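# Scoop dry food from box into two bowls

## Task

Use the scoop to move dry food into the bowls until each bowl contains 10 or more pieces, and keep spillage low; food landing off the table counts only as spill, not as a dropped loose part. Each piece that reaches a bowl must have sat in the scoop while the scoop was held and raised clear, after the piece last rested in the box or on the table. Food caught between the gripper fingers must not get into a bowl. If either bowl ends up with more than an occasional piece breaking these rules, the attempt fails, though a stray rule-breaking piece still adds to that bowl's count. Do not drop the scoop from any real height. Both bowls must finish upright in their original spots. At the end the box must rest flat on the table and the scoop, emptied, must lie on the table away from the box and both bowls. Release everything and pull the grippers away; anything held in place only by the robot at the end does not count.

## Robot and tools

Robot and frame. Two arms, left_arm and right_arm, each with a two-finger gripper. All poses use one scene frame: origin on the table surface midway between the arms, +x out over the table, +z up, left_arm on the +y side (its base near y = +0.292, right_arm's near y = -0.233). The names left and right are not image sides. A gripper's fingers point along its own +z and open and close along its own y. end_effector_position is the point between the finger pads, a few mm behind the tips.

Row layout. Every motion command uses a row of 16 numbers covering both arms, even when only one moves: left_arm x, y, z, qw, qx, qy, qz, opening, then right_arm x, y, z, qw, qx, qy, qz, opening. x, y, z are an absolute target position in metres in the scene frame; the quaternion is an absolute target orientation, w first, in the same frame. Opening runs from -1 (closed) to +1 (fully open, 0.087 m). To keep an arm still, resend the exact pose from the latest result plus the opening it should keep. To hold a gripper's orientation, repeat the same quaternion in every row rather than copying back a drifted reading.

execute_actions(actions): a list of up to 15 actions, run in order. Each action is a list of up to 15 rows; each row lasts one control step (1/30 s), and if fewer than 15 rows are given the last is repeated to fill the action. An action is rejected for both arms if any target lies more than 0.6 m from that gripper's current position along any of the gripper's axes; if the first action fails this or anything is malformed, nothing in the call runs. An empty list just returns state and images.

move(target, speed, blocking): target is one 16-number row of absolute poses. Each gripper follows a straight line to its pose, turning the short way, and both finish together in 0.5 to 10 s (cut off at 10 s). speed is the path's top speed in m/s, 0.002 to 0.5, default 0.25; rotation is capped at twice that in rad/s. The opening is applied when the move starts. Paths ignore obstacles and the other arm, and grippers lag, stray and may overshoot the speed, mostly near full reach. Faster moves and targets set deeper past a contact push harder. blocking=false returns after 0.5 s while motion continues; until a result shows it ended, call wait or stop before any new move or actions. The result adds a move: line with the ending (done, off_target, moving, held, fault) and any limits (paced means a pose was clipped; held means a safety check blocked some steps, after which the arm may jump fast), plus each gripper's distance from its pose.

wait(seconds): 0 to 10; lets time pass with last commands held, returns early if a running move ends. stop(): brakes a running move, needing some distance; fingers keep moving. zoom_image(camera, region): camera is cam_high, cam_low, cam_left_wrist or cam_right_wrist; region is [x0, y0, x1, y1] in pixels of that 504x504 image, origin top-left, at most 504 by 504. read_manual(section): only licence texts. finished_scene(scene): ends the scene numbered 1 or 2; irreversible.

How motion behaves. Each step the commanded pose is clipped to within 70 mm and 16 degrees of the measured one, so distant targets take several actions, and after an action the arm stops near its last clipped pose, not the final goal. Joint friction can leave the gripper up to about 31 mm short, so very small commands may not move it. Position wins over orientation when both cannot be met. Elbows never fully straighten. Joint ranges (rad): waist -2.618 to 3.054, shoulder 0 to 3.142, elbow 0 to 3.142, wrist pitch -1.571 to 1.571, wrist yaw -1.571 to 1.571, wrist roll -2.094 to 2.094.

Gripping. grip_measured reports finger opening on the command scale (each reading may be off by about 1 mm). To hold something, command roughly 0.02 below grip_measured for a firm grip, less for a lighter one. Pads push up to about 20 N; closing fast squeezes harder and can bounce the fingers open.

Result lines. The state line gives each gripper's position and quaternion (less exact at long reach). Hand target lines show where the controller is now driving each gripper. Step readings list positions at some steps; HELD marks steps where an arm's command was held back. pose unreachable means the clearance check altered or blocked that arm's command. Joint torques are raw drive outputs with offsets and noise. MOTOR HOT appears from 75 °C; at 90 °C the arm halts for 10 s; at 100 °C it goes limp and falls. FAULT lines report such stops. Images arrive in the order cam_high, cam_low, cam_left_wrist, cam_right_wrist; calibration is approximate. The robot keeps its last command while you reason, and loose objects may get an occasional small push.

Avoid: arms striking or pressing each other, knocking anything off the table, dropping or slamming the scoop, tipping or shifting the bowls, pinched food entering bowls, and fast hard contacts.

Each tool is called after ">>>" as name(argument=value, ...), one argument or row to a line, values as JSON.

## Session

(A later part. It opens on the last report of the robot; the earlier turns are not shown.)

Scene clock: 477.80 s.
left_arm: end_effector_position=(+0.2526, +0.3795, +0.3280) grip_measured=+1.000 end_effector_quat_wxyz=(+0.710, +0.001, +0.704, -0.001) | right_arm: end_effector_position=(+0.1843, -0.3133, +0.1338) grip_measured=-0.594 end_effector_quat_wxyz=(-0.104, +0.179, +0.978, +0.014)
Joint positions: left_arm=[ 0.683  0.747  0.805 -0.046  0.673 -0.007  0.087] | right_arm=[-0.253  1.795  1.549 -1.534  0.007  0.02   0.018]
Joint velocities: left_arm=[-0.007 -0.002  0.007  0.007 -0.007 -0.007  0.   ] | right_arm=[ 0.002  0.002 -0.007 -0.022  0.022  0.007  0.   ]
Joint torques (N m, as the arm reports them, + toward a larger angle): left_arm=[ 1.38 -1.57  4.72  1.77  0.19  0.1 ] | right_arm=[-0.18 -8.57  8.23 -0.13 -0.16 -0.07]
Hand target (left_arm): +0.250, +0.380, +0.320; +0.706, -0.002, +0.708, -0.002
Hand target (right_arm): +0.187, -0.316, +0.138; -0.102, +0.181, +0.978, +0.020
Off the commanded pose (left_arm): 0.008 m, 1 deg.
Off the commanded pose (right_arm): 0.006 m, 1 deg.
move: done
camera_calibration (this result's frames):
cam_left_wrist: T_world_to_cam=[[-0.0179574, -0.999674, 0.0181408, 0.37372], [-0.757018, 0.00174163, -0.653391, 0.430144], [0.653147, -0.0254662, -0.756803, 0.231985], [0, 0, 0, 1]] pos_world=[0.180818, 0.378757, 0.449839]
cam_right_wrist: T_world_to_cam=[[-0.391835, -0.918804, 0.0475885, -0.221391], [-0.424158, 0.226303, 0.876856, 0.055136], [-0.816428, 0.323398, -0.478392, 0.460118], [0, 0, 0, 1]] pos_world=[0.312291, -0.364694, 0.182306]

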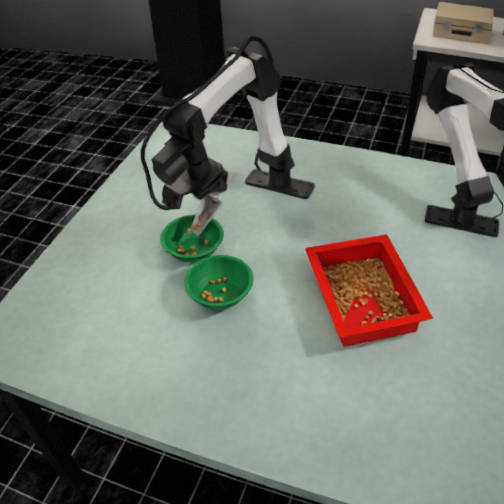

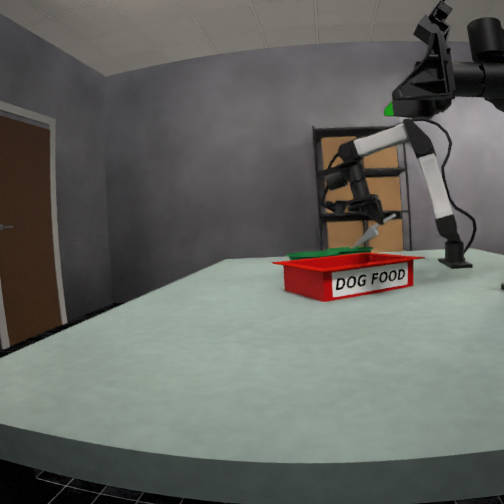

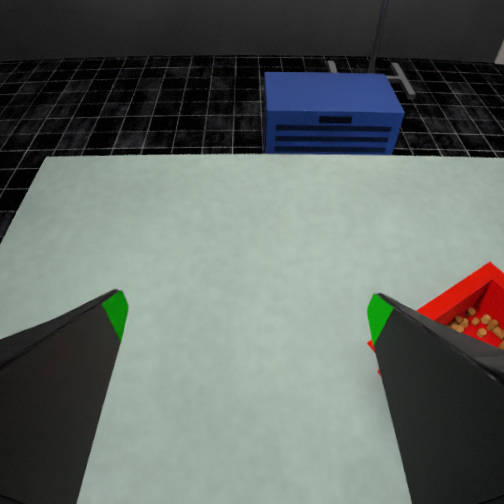

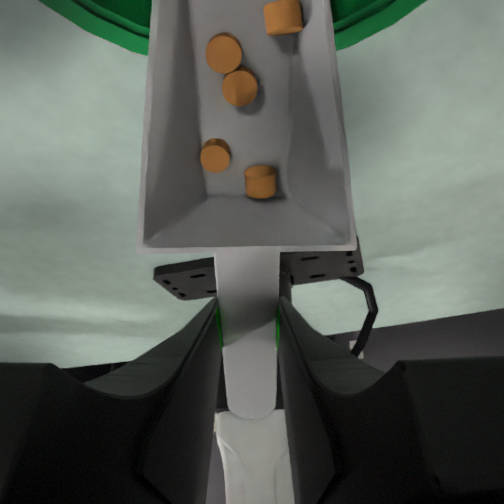

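>>> execute_actions(
  actions=[],
)

>>> zoom_image(
  camera="cam_high",
  region=[130,170,290,330],
)

Scene clock: 482.63 s.
left_arm: end_effector_position=(+0.2526, +0.3795, +0.3280) grip_measured=+1.000 end_effector_quat_wxyz=(+0.710, +0.001, +0.704, -0.001) | right_arm: end_effector_position=(+0.1840, -0.3132, +0.1339) grip_measured=-0.594 end_effector_quat_wxyz=(-0.105, +0.179, +0.978, +0.014)
Joint positions: left_arm=[ 0.683  0.747  0.805 -0.046  0.673 -0.007  0.087] | right_arm=[-0.253  1.795  1.549 -1.535  0.007  0.02   0.018]
Joint velocities: left_arm=[-0.022  0.017 -0.002 -0.007 -0.022 -0.007  0.   ] | right_arm=[-0.002  0.012  0.027 -0.022 -0.051 -0.007 -0.   ]
Joint torques (N m, as the arm reports them, + toward a larger angle): left_arm=[ 1.43 -1.62  4.7   1.73  0.16  0.16] | right_arm=[-0.09 -8.73  8.21 -0.13 -0.14 -0.07]
Hand target (left_arm): +0.250, +0.380, +0.320; +0.706, -0.002, +0.708, -0.002
Hand target (right_arm): +0.187, -0.316, +0.138; -0.102, +0.181, +0.978, +0.020
Off the commanded pose (left_arm): 0.008 m, 1 deg.
Off the commanded pose (right_arm): 0.006 m, 1 deg.
camera_calibration (this result's frames):
cam_left_wrist: T_world_to_cam=[[-0.0179574, -0.999674, 0.0181408, 0.37372], [-0.757018, 0.00174163, -0.653391, 0.430144], [0.653147, -0.0254662, -0.756803, 0.231985], [0, 0, 0, 1]] pos_world=[0.180818, 0.378757, 0.449839]
cam_right_wrist: T_world_to_cam=[[-0.391766, -0.918828, 0.0476808, -0.221452], [-0.422897, 0.225854, 0.877581, 0.0543712], [-0.817115, 0.323643, -0.477052, 0.459895], [0, 0, 0, 1]] pos_world=[0.312023, -0.364598, 0.182237]

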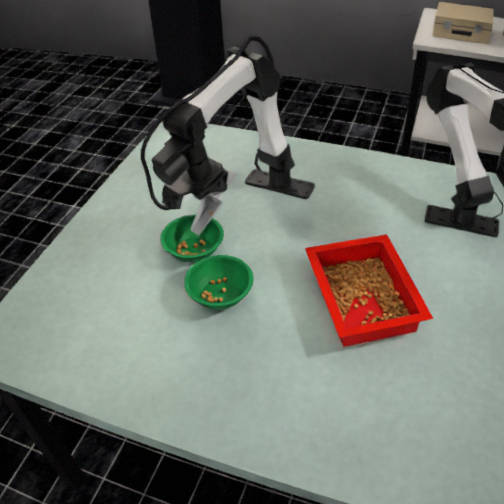

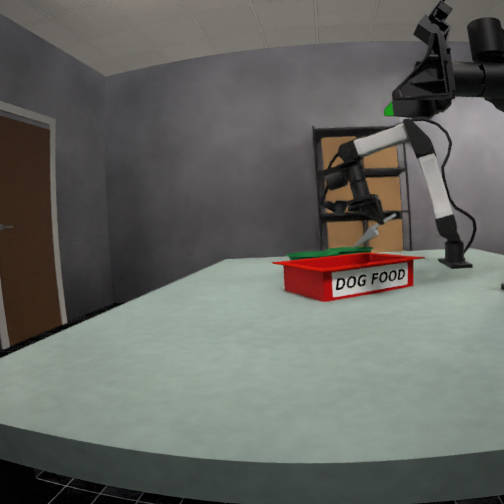

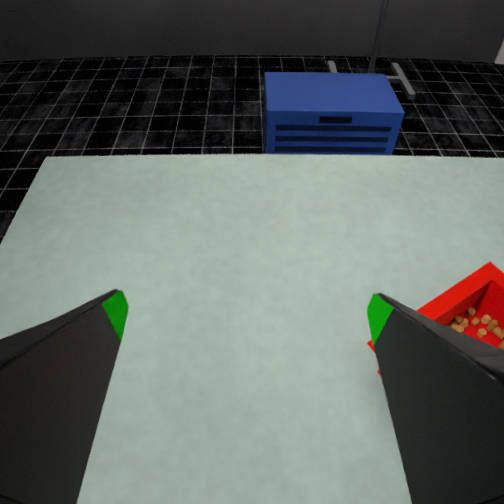

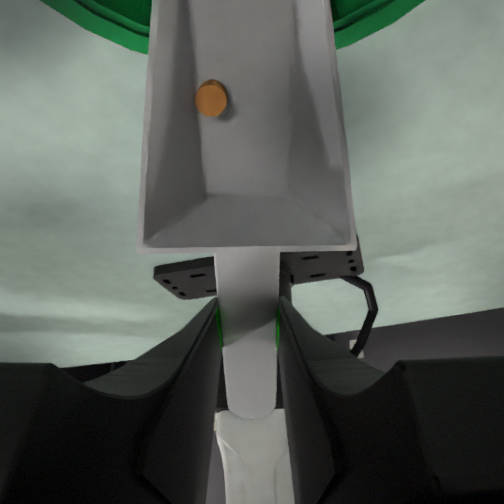

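Region (130, 170, 290, 330) of cam_high's 504x504 image, scaled by 3.150, with more detail than that image has.

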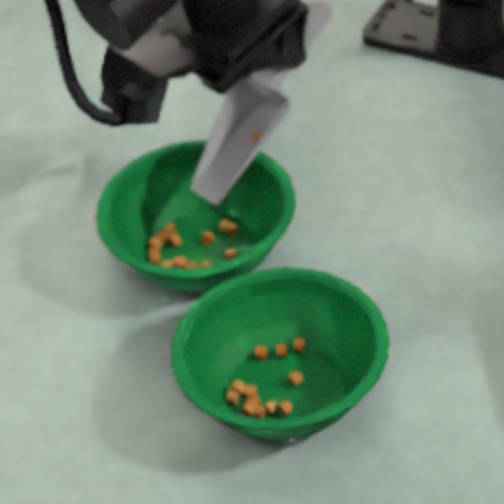

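>>> wait(
  seconds=0,
)

Scene clock: 521.30 s.
left_arm: end_effector_position=(+0.2526, +0.3795, +0.3280) grip_measured=+1.000 end_effector_quat_wxyz=(+0.710, +0.001, +0.704, -0.001) | right_arm: end_effector_position=(+0.1840, -0.3132, +0.1339) grip_measured=-0.594 end_effector_quat_wxyz=(-0.105, +0.179, +0.978, +0.014)
Joint positions: left_arm=[ 0.683  0.747  0.805 -0.046  0.673 -0.007  0.087] | right_arm=[-0.253  1.795  1.549 -1.535  0.007  0.02   0.018]
Joint velocities: left_arm=[ 0.002  0.002 -0.012 -0.007  0.022 -0.022  0.   ] | right_arm=[ 0.007 -0.002  0.002  0.007 -0.095  0.022 -0.   ]
Joint torques (N m, as the arm reports them, + toward a larger angle): left_arm=[ 1.3  -1.5   4.85  1.76  0.21  0.17] | right_arm=[-0.04 -8.63  8.09 -0.16 -0.16 -0.05]
Hand target (left_arm): +0.250, +0.380, +0.320; +0.706, -0.002, +0.708, -0.002
Hand target (right_arm): +0.187, -0.316, +0.138; -0.102, +0.181, +0.978, +0.020
Off the commanded pose (left_arm): 0.008 m, 1 deg.
Off the commanded pose (right_arm): 0.006 m, 1 deg.
camera_calibration (this result's frames):
cam_left_wrist: T_world_to_cam=[[-0.0179574, -0.999674, 0.0181408, 0.37372], [-0.757018, 0.00174163, -0.653391, 0.430144], [0.653147, -0.0254662, -0.756803, 0.231985], [0, 0, 0, 1]] pos_world=[0.180818, 0.378757, 0.449839]
cam_right_wrist: T_world_to_cam=[[-0.391766, -0.918828, 0.0476808, -0.221452], [-0.422897, 0.225854, 0.877581, 0.0543712], [-0.817115, 0.323643, -0.477052, 0.459895], [0, 0, 0, 1]] pos_world=[0.312023, -0.364598, 0.182237]

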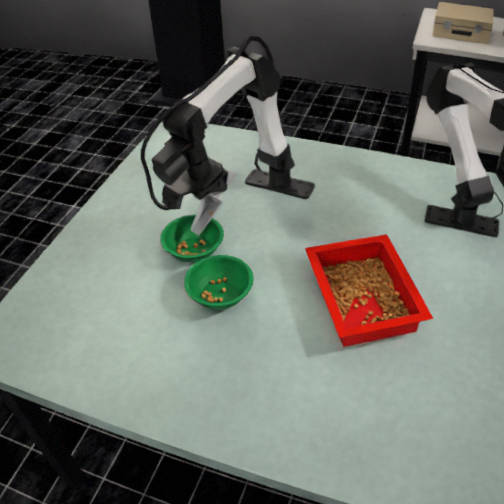

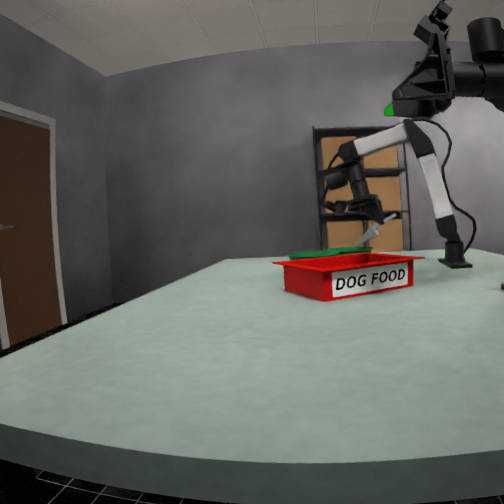

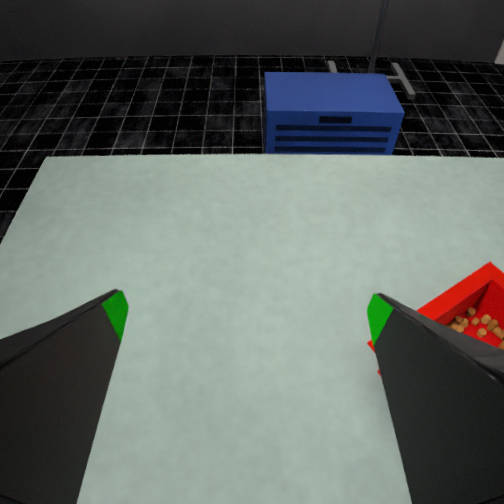

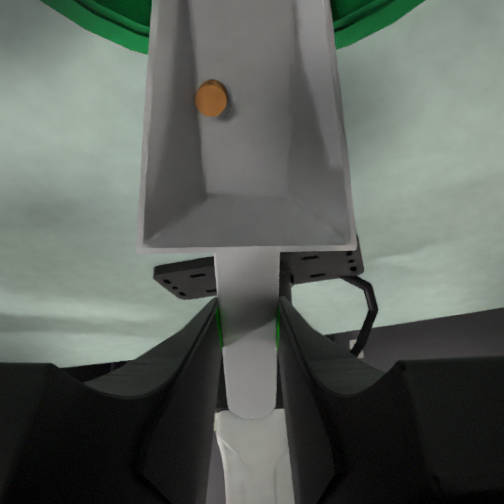

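>>> execute_actions(
  actions=[
    [[0.25,0.38,0.32,0.706,-0.002,0.708,-0.002,1, 0.205,-0.323,0.138,-0.12,0.181,0.976,0.022,-0.68],[0.25,0.38,0.32,0.706,-0.002,0.708,-0.002,1, 0.205,-0.323,0.138,-0.12,0.181,0.976,0.022,-0.68],[0.25,0.38,0.32,0.706,-0.002,0.708,-0.002,1, 0.169,-0.309,0.138,-0.12,0.181,0.976,0.022,-0.68],[0.25,0.38,0.32,0.706,-0.002,0.708,-0.002,1, 0.169,-0.309,0.138,-0.12,0.181,0.976,0.022,-0.68],[0.25,0.38,0.32,0.706,-0.002,0.708,-0.002,1, 0.205,-0.323,0.138,-0.12,0.181,0.976,0.022,-0.68],[0.25,0.38,0.32,0.706,-0.002,0.708,-0.002,1, 0.205,-0.323,0.138,-0.12,0.181,0.976,0.022,-0.68],[0.25,0.38,0.32,0.706,-0.002,0.708,-0.002,1, 0.169,-0.309,0.138,-0.12,0.181,0.976,0.022,-0.68],[0.25,0.38,0.32,0.706,-0.002,0.708,-0.002,1, 0.169,-0.309,0.138,-0.12,0.181,0.976,0.022,-0.68],[0.25,0.38,0.32,0.706,-0.002,0.708,-0.002,1, 0.205,-0.323,0.138,-0.12,0.181,0.976,0.022,-0.68],[0.25,0.38,0.32,0.706,-0.002,0.708,-0.002,1, 0.205,-0.323,0.138,-0.12,0.181,0.976,0.022,-0.68],[0.25,0.38,0.32,0.706,-0.002,0.708,-0.002,1, 0.169,-0.309,0.138,-0.12,0.181,0.976,0.022,-0.68],[0.25,0.38,0.32,0.706,-0.002,0.708,-0.002,1, 0.169,-0.309,0.138,-0.12,0.181,0.976,0.022,-0.68],[0.25,0.38,0.32,0.706,-0.002,0.708,-0.002,1, 0.187,-0.316,0.138,-0.12,0.181,0.976,0.022,-0.68]],
  ],
)

>>> wait(
  seconds=1.5,
)

>>> zoom_image(
  camera="cam_high",
  region=[130,170,290,330],
)

Scene clock: 551.07 s.
left_arm: end_effector_position=(+0.2526, +0.3795, +0.3280) grip_measured=+1.000 end_effector_quat_wxyz=(+0.710, +0.001, +0.704, -0.001) | right_arm: end_effector_position=(+0.1854, -0.3137, +0.1332) grip_measured=-0.594 end_effector_quat_wxyz=(-0.113, +0.179, +0.977, +0.015)
Joint positions: left_arm=[ 0.683  0.747  0.805 -0.046  0.673 -0.007  0.087] | right_arm=[-0.253  1.817  1.566 -1.548  0.007  0.02   0.018]
Joint velocities: left_arm=[ 0.002 -0.027 -0.017 -0.051  0.007  0.022  0.   ] | right_arm=[-0.017 -0.012 -0.027 -0.007 -0.022 -0.022 -0.   ]
Joint torques (N m, as the arm reports them, + toward a larger angle): left_arm=[ 1.31 -1.56  4.66  1.8   0.2   0.1 ] | right_arm=[ -0.07 -10.14   7.15  -0.1   -0.14  -0.05]
Hand target (left_arm): +0.250, +0.380, +0.320; +0.706, -0.002, +0.708, -0.002
Hand target (right_arm): +0.187, -0.316, +0.137; -0.106, +0.181, +0.977, +0.020
Off the commanded pose (left_arm): 0.008 m, 1 deg.
Off the commanded pose (right_arm): 0.006 m, 1 deg.
joint sent to its limit (right arm) — the command would take joint 4 (wrist pitch) past its lower limit, so that joint was sent only as far as its limit.
Step readings (end_effector_position):
0: left_arm (+0.2526, +0.3795, +0.3280) | right_arm (+0.1840, -0.3132, +0.1339)
1: left_arm (+0.2526, +0.3795, +0.3280) | right_arm (+0.1849, -0.3135, +0.1354)
2: left_arm (+0.2526, +0.3795, +0.3280) | right_arm (+0.1893, -0.3151, +0.1370)
4: left_arm (+0.2526, +0.3795, +0.3280) | right_arm (+0.1918, -0.3159, +0.1325)
8: left_arm (+0.2526, +0.3795, +0.3280) | right_arm (+0.1908, -0.3156, +0.1314)
15: end_effector_position above
camera_calibration (this result's frames):
cam_left_wrist: T_world_to_cam=[[-0.0179574, -0.999674, 0.0181408, 0.37372], [-0.757018, 0.00174163, -0.653391, 0.430144], [0.653147, -0.0254662, -0.756803, 0.231985], [0, 0, 0, 1]] pos_world=[0.180818, 0.378757, 0.449839]
cam_right_wrist: T_world_to_cam=[[-0.390987, -0.919106, 0.0487115, -0.221696], [-0.408642, 0.220771, 0.885591, 0.050389], [-0.824706, 0.326349, -0.461904, 0.461174], [0, 0, 0, 1]] pos_world=[0.314244, -0.36539, 0.179193]

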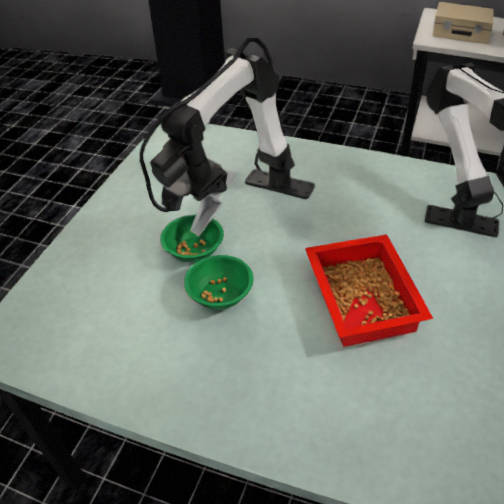

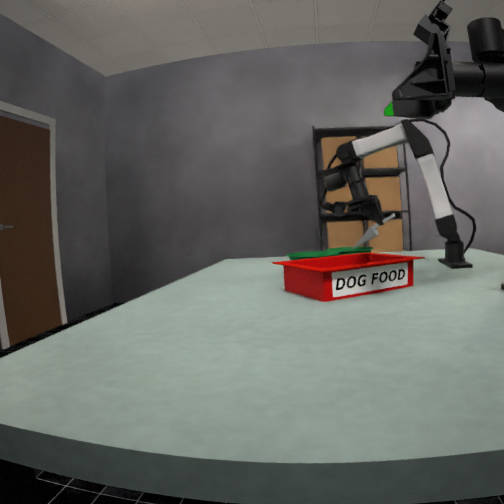

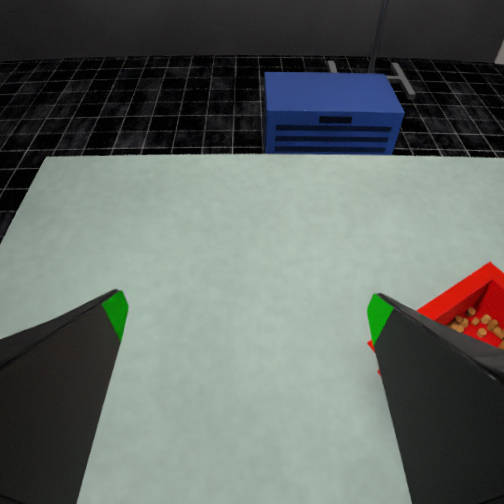

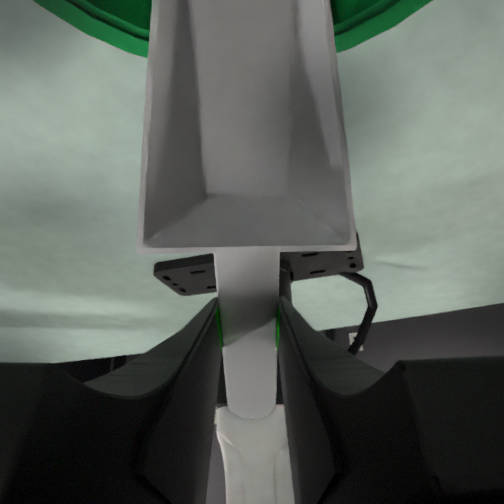

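Scene clock: 552.57 s.
left_arm: end_effector_position=(+0.2526, +0.3795, +0.3280) grip_measured=+1.000 end_effector_quat_wxyz=(+0.710, +0.001, +0.704, -0.001) | right_arm: end_effector_position=(+0.1854, -0.3137, +0.1332) grip_measured=-0.594 end_effector_quat_wxyz=(-0.113, +0.179, +0.977, +0.015)
Joint positions: left_arm=[ 0.683  0.747  0.805 -0.046  0.673 -0.007  0.087] | right_arm=[-0.253  1.817  1.566 -1.548  0.007  0.02   0.018]
Joint velocities: left_arm=[ 0.012 -0.012 -0.002 -0.037 -0.037  0.037  0.   ] | right_arm=[ 0.007  0.007  0.017  0.037 -0.051 -0.066  0.001]
Joint torques (N m, as the arm reports them, + toward a larger angle): left_arm=[ 1.21 -1.49  4.86  1.72  0.21  0.09] | right_arm=[ -0.06 -10.14   7.11  -0.11  -0.13  -0.08]
Hand target (left_arm): +0.250, +0.380, +0.320; +0.706, -0.002, +0.708, -0.002
Hand target (right_arm): +0.187, -0.316, +0.137; -0.106, +0.181, +0.977, +0.020
Off the commanded pose (left_arm): 0.008 m, 1 deg.
Off the commanded pose (right_arm): 0.006 m, 1 deg.
wait: 1.50 s; at rest by 0.17 s
camera_calibration (this result's frames):
cam_left_wrist: T_world_to_cam=[[-0.0179574, -0.999674, 0.0181408, 0.37372], [-0.757018, 0.00174163, -0.653391, 0.430144], [0.653147, -0.0254662, -0.756803, 0.231985], [0, 0, 0, 1]] pos_world=[0.180818, 0.378757, 0.449839]
cam_right_wrist: T_world_to_cam=[[-0.390987, -0.919106, 0.0487115, -0.221696], [-0.408642, 0.220771, 0.885591, 0.050389], [-0.824706, 0.326349, -0.461904, 0.461174], [0, 0, 0, 1]] pos_world=[0.314244, -0.36539, 0.179193]

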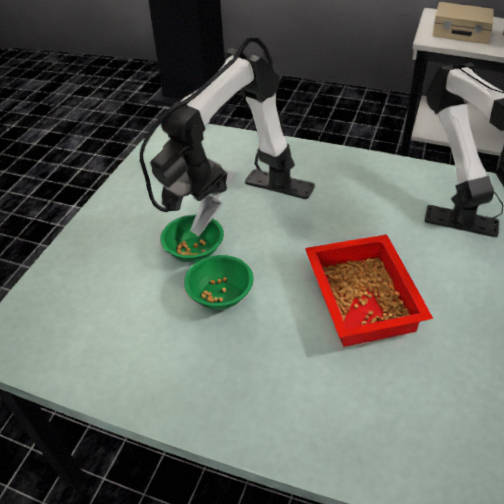

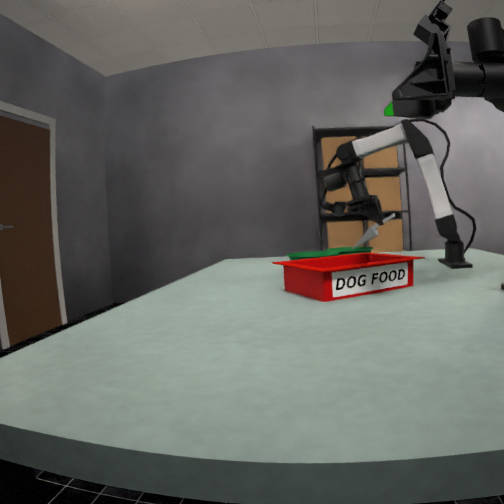

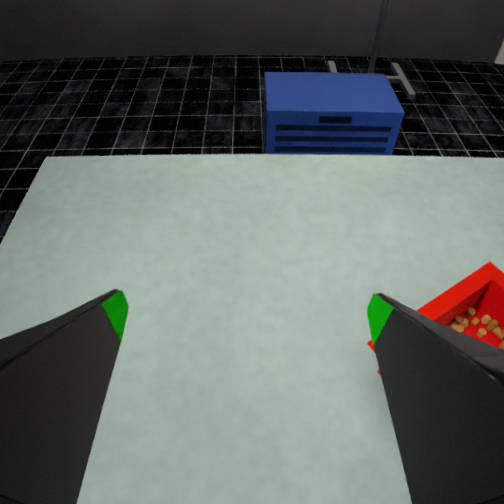

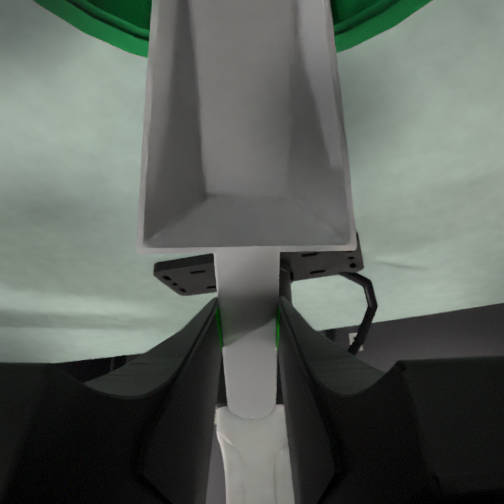

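Region (130, 170, 290, 330) of cam_high's 504x504 image, scaled by 3.150, with more detail than that image has.

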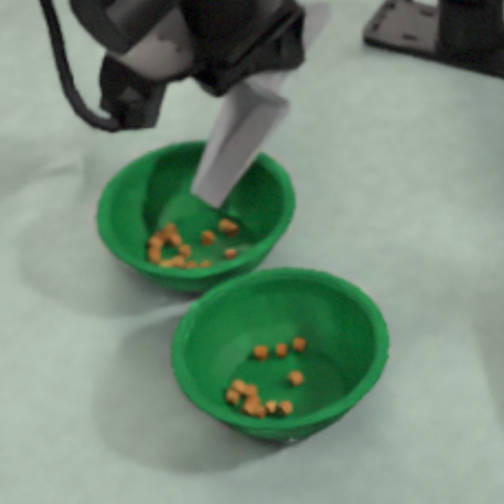

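>>> move(
  target=[0.25,0.38,0.32,0.706,-0.002,0.708,-0.002,1, 0.17,-0.30,0.15,0.15,0.12,0.981,-0.018,-0.68],
  speed=0.2,
)

>>> move(
  target=[0.25,0.38,0.32,0.706,-0.002,0.708,-0.002,1, 0.14,-0.13,0.07,0.139,0,0.9903,0,-0.68],
  speed=0.2,
)

>>> move(
  target=[0.25,0.38,0.32,0.706,-0.002,0.708,-0.002,1, 0.14,-0.13,0.02,0.139,0,0.9903,0,-0.68],
  speed=0.05,
)

Scene clock: 589.10 s.
left_arm: end_effector_position=(+0.2526, +0.3795, +0.3280) grip_measured=+1.000 end_effector_quat_wxyz=(+0.710, +0.001, +0.704, -0.001) | right_arm: end_effector_position=(+0.1681, -0.3040, +0.1510) grip_measured=-0.594 end_effector_quat_wxyz=(+0.137, +0.132, +0.981, -0.023)
Joint positions: left_arm=[ 0.683  0.747  0.805 -0.046  0.673 -0.007  0.087] | right_arm=[-0.234  1.27   1.176 -1.198 -0.007 -0.056  0.018]
Joint velocities: left_arm=[-0.002 -0.007  0.002  0.051 -0.022  0.022  0.   ] | right_arm=[ 0.002 -0.022  0.017  0.007 -0.051 -0.037 -0.   ]
Joint torques (N m, as the arm reports them, + toward a larger angle): left_arm=[ 1.48 -1.33  4.75  1.75  0.21  0.08] | right_arm=[ 1.44 -6.57  4.98  1.03 -0.19 -0.05]
Hand target (left_arm): +0.250, +0.380, +0.320; +0.706, -0.002, +0.708, -0.002
Hand target (right_arm): +0.170, -0.301, +0.150; +0.149, +0.120, +0.981, -0.019
Off the commanded pose (left_arm): 0.008 m, 1 deg.
Off the commanded pose (right_arm): 0.005 m, 2 deg.
move: done
camera_calibration (this result's frames):
cam_left_wrist: T_world_to_cam=[[-0.0179574, -0.999674, 0.0181408, 0.37372], [-0.757018, 0.00174163, -0.653391, 0.430144], [0.653147, -0.0254662, -0.756803, 0.231985], [0, 0, 0, 1]] pos_world=[0.180818, 0.378757, 0.449839]
cam_right_wrist: T_world_to_cam=[[-0.31794, -0.947874, 0.0211942, -0.237313], [-0.787399, 0.276433, 0.550988, 0.156596], [-0.528126, 0.158493, -0.834244, 0.407237], [0, 0, 0, 1]] pos_world=[0.262925, -0.332775, 0.258482]

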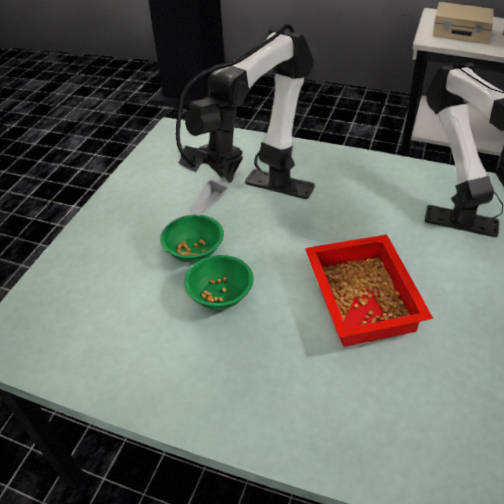

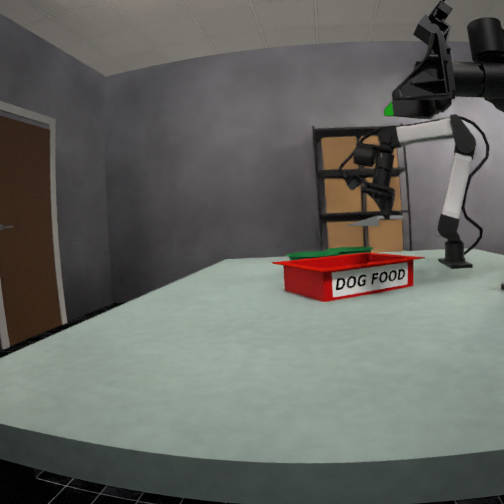

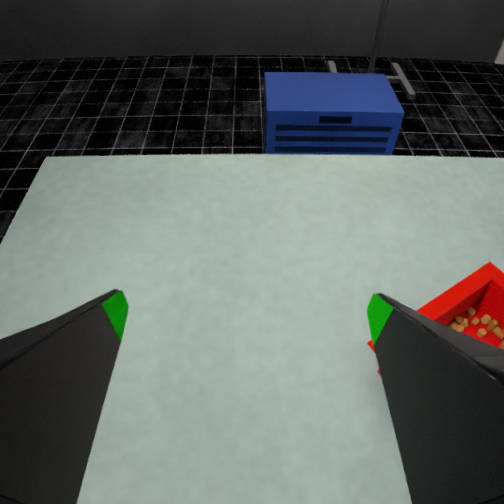

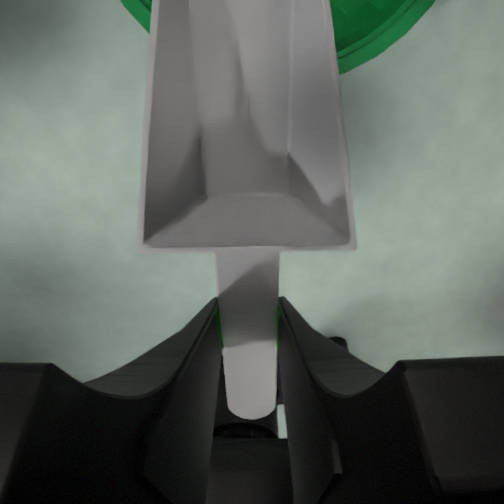

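Scene clock: 590.70 s.
left_arm: end_effector_position=(+0.2526, +0.3795, +0.3280) grip_measured=+1.000 end_effector_quat_wxyz=(+0.710, +0.001, +0.704, -0.001) | right_arm: end_effector_position=(+0.1369, -0.1302, +0.0774) grip_measured=-0.594 end_effector_quat_wxyz=(+0.141, -0.001, +0.990, +0.011)
Joint positions: left_arm=[ 0.683  0.747  0.805 -0.046  0.673 -0.007  0.087] | right_arm=[ 0.622  1.205  0.842 -0.951  0.124  0.515  0.018]
Joint velocities: left_arm=[-0.012 -0.012  0.002 -0.007  0.007 -0.037  0.   ] | right_arm=[-0.007 -0.002 -0.007 -0.066  0.007  0.022  0.001]
Joint torques (N m, as the arm reports them, + toward a larger angle): left_arm=[ 1.19 -1.45  4.8   1.75  0.18  0.11] | right_arm=[ 1.54 -2.65  5.09  1.    0.26  0.11]
Hand target (left_arm): +0.250, +0.380, +0.320; +0.706, -0.002, +0.708, -0.002
Hand target (right_arm): +0.136, -0.130, +0.070; +0.139, +0.000, +0.990, +0.003
Off the commanded pose (left_arm): 0.008 m, 1 deg.
Off the commanded pose (right_arm): 0.008 m, 1 deg.
move: done
camera_calibration (this result's frames):
cam_left_wrist: T_world_to_cam=[[-0.0179574, -0.999674, 0.0181408, 0.37372], [-0.757018, 0.00174163, -0.653391, 0.430144], [0.653147, -0.0254662, -0.756803, 0.231985], [0, 0, 0, 1]] pos_world=[0.180818, 0.378757, 0.449839]
cam_right_wrist: T_world_to_cam=[[-0.0507118, -0.998675, -0.00872853, -0.121828], [-0.835569, 0.037639, 0.548095, 0.100203], [-0.54704, 0.0350882, -0.83637, 0.288495], [0, 0, 0, 1]] pos_world=[0.235367, -0.135561, 0.185304]

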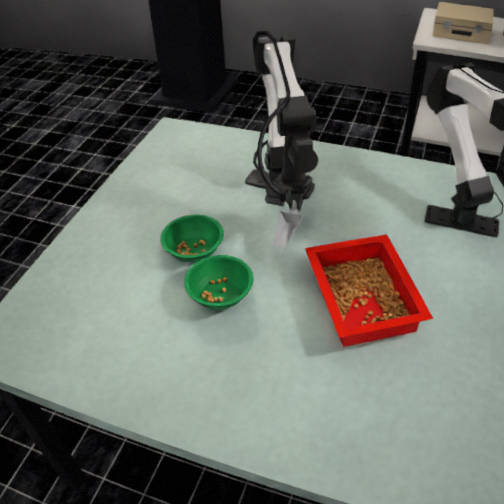

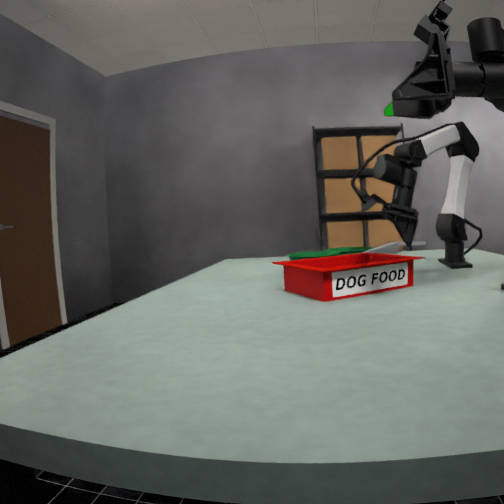

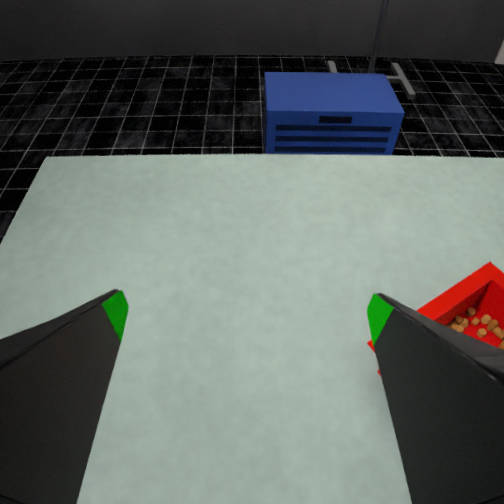

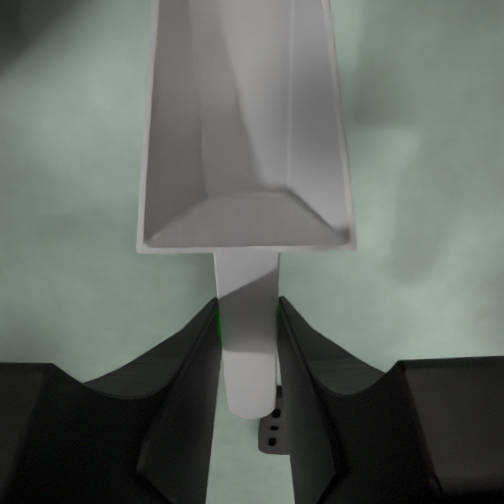

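Scene clock: 592.37 s.
left_arm: end_effector_position=(+0.2526, +0.3795, +0.3280) grip_measured=+1.000 end_effector_quat_wxyz=(+0.710, +0.001, +0.704, -0.001) | right_arm: end_effector_position=(+0.1409, -0.1287, +0.0275) grip_measured=-0.594 end_effector_quat_wxyz=(+0.141, -0.001, +0.990, +0.008)
Joint positions: left_arm=[ 0.683  0.747  0.805 -0.046  0.673 -0.007  0.087] | right_arm=[ 0.622  1.28   0.688 -0.724  0.128  0.515  0.018]
Joint velocities: left_arm=[-0.007 -0.017 -0.007 -0.007 -0.051  0.037  0.   ] | right_arm=[-0.007  0.007 -0.012 -0.007 -0.051 -0.081 -0.   ]
Joint torques (N m, as the arm reports them, + toward a larger angle): left_arm=[ 1.46 -1.44  4.92  1.76  0.23  0.15] | right_arm=[ 1.33 -3.25  4.94  0.96  0.27  0.1 ]
Hand target (left_arm): +0.250, +0.380, +0.320; +0.706, -0.002, +0.708, -0.002
Hand target (right_arm): +0.139, -0.130, +0.020; +0.139, -0.000, +0.990, +0.000
Off the commanded pose (left_arm): 0.008 m, 1 deg.
Off the commanded pose (right_arm): 0.008 m, 1 deg.
move: done
camera_calibration (this result's frames):
cam_left_wrist: T_world_to_cam=[[-0.0179574, -0.999674, 0.0181408, 0.37372], [-0.757018, 0.00174163, -0.653391, 0.430144], [0.653147, -0.0254662, -0.756803, 0.231985], [0, 0, 0, 1]] pos_world=[0.180818, 0.378757, 0.449839]
cam_right_wrist: T_world_to_cam=[[-0.0517746, -0.998653, -0.00344844, -0.120515], [-0.835035, 0.0413974, 0.548638, 0.131274], [-0.547756, 0.0312851, -0.836053, 0.248558], [0, 0, 0, 1]] pos_world=[0.239528, -0.133563, 0.13537]

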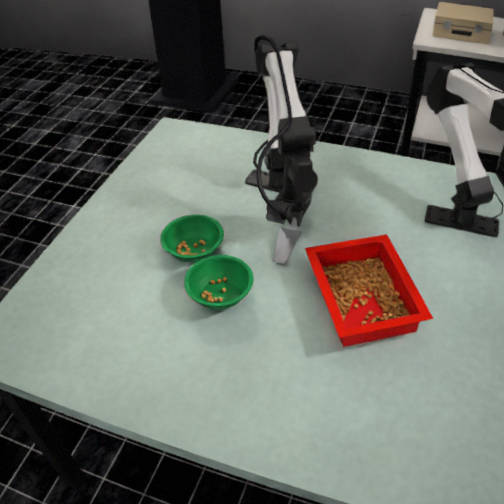

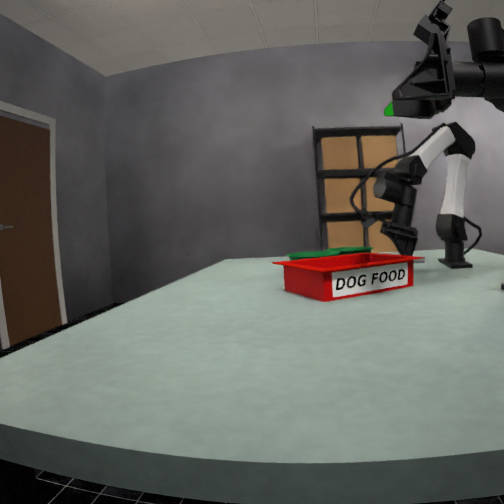

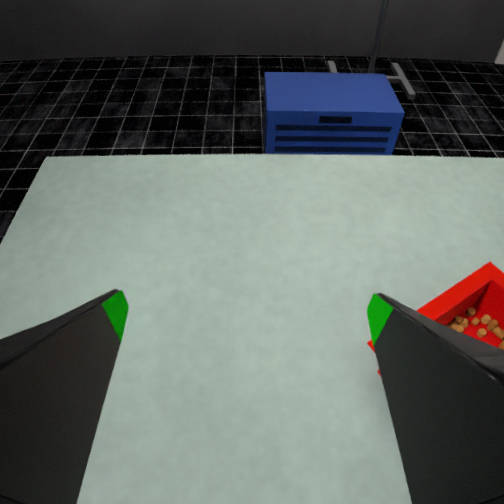

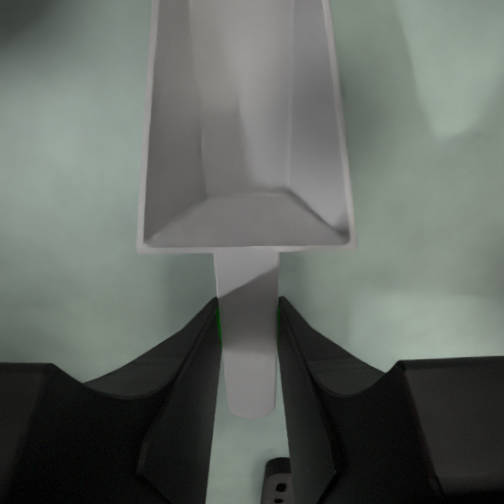

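>>> move(
  target=[0.25,0.38,0.32,0.706,-0.002,0.708,-0.002,1, 0.135,-0.17,0.022,0.139,0,0.9903,0,-0.68],
  speed=0.05,
)

>>> move(
  target=[0.25,0.38,0.32,0.706,-0.002,0.708,-0.002,1, 0.135,-0.17,0.012,0.139,0,0.9903,0,-0.68],
  speed=0.03,
)

Scene clock: 603.17 s.
left_arm: end_effector_position=(+0.2526, +0.3795, +0.3280) grip_measured=+1.000 end_effector_quat_wxyz=(+0.710, +0.001, +0.704, -0.001) | right_arm: end_effector_position=(+0.1418, -0.1663, +0.0249) grip_measured=-0.594 end_effector_quat_wxyz=(+0.143, +0.002, +0.990, -0.002)
Joint positions: left_arm=[ 0.683  0.747  0.805 -0.046  0.673 -0.007  0.087] | right_arm=[ 0.462  1.214  0.632 -0.723  0.107  0.362  0.018]
Joint velocities: left_arm=[-0.012 -0.012 -0.007  0.007  0.037  0.007  0.   ] | right_arm=[ 0.002 -0.022 -0.022 -0.051 -0.066 -0.051  0.001]
Joint torques (N m, as the arm reports them, + toward a larger angle): left_arm=[ 1.29 -1.5   4.77  1.73  0.24  0.08] | right_arm=[-0.03 -5.7   4.38  0.84 -0.05 -0.13]
Hand target (left_arm): +0.250, +0.380, +0.320; +0.706, -0.002, +0.708, -0.002
Hand target (right_arm): +0.136, -0.170, +0.022; +0.139, +0.000, +0.990, -0.001
Off the commanded pose (left_arm): 0.008 m, 1 deg.
Off the commanded pose (right_arm): 0.008 m, 1 deg.
move: done
camera_calibration (this result's frames):
cam_left_wrist: T_world_to_cam=[[-0.0179574, -0.999674, 0.0181408, 0.37372], [-0.757018, 0.00174163, -0.653391, 0.430144], [0.653147, -0.0254662, -0.756803, 0.231985], [0, 0, 0, 1]] pos_world=[0.180818, 0.378757, 0.449839]
cam_right_wrist: T_world_to_cam=[[-0.0595221, -0.998103, 0.0157139, -0.157345], [-0.836756, 0.0584717, 0.544445, 0.138177], [-0.544331, 0.0192578, -0.838649, 0.245585], [0, 0, 0, 1]] pos_world=[0.239935, -0.169855, 0.133202]

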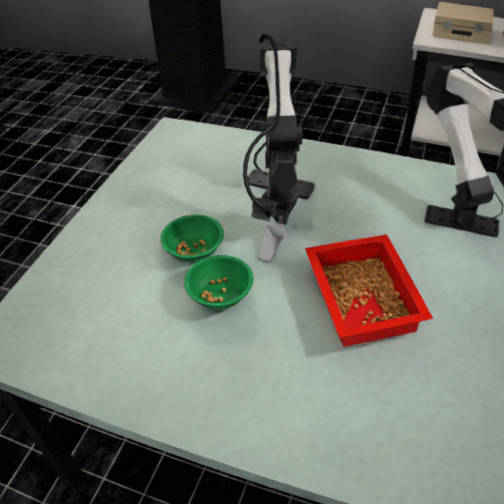

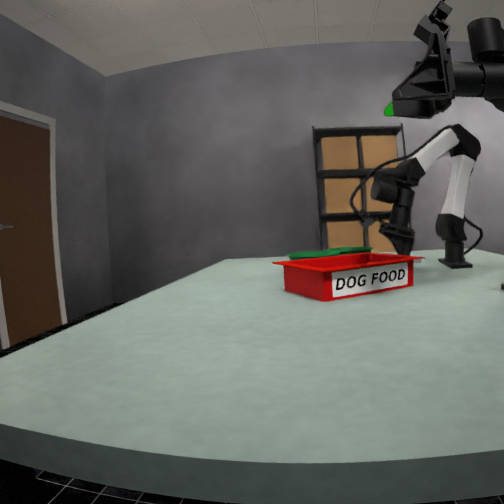

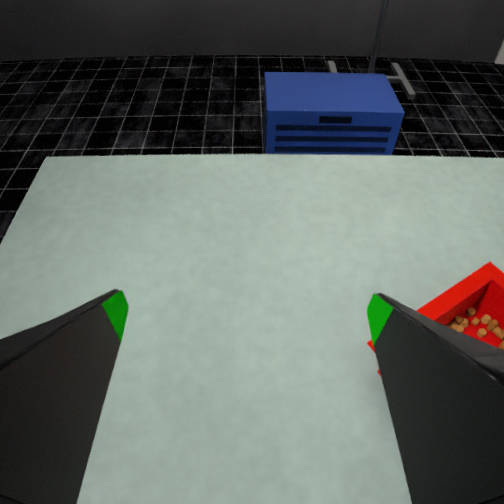

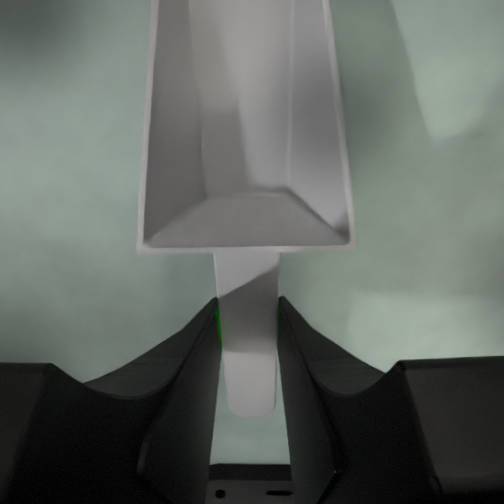

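Scene clock: 603.93 s.
left_arm: end_effector_position=(+0.2526, +0.3795, +0.3280) grip_measured=+1.000 end_effector_quat_wxyz=(+0.710, +0.001, +0.704, -0.001) | right_arm: end_effector_position=(+0.1448, -0.1653, +0.0231) grip_measured=-0.594 end_effector_quat_wxyz=(+0.150, +0.001, +0.989, +0.001)
Joint positions: left_arm=[ 0.683  0.747  0.805 -0.046  0.673 -0.007  0.087] | right_arm=[ 0.462  1.214  0.623 -0.697  0.107  0.359  0.018]
Joint velocities: left_arm=[-0.022 -0.027  0.012 -0.007  0.022 -0.037  0.   ] | right_arm=[ 0.002 -0.012 -0.007  0.007 -0.037  0.081 -0.001]
Joint torques (N m, as the arm reports them, + toward a larger angle): left_arm=[ 1.28 -1.41  4.86  1.75  0.18  0.1 ] | right_arm=[-0.08 -4.57  2.59  1.03 -0.06 -0.11]
Hand target (left_arm): +0.250, +0.380, +0.320; +0.706, -0.002, +0.708, -0.002
Hand target (right_arm): +0.135, -0.170, +0.012; +0.139, +0.000, +0.990, -0.000
Off the commanded pose (left_arm): 0.008 m, 1 deg.
Off the commanded pose (right_arm): 0.016 m, 1 deg.
move: off_target (right_arm)
camera_calibration (this result's frames):
cam_left_wrist: T_world_to_cam=[[-0.0179574, -0.999674, 0.0181408, 0.37372], [-0.757018, 0.00174163, -0.653391, 0.430144], [0.653147, -0.0254662, -0.756803, 0.231985], [0, 0, 0, 1]] pos_world=[0.180818, 0.378757, 0.449839]
cam_right_wrist: T_world_to_cam=[[-0.0567975, -0.998337, 0.00990983, -0.156399], [-0.84495, 0.0533536, 0.532178, 0.14221], [-0.531821, 0.0218531, -0.846575, 0.244501], [0, 0, 0, 1]] pos_world=[0.241308, -0.169069, 0.132858]

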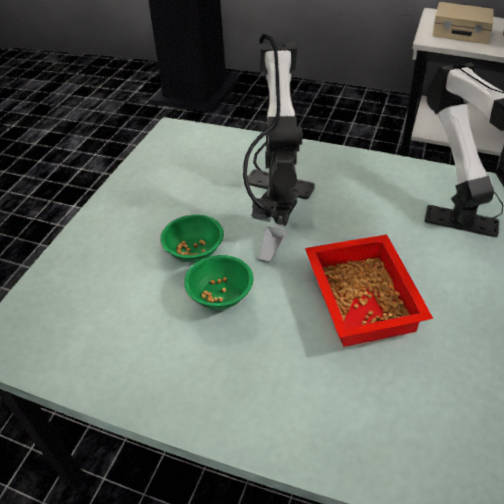

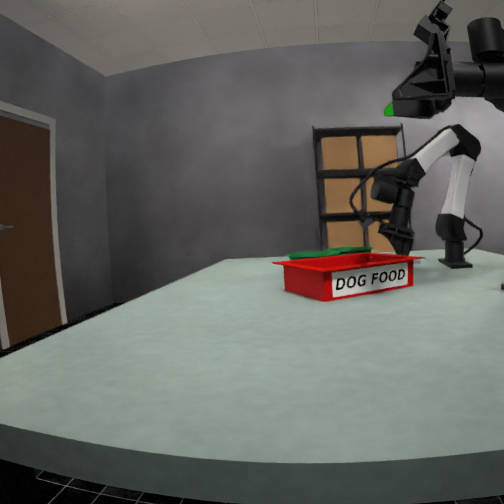

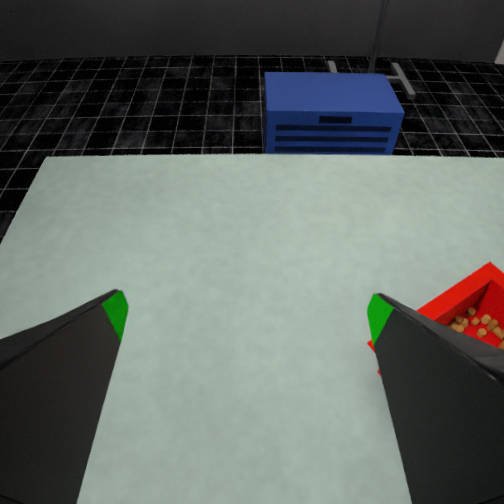

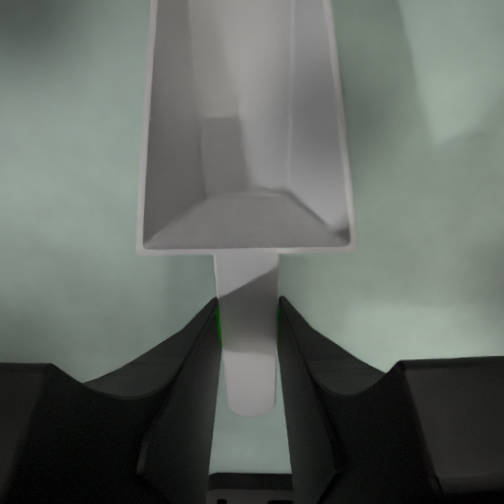

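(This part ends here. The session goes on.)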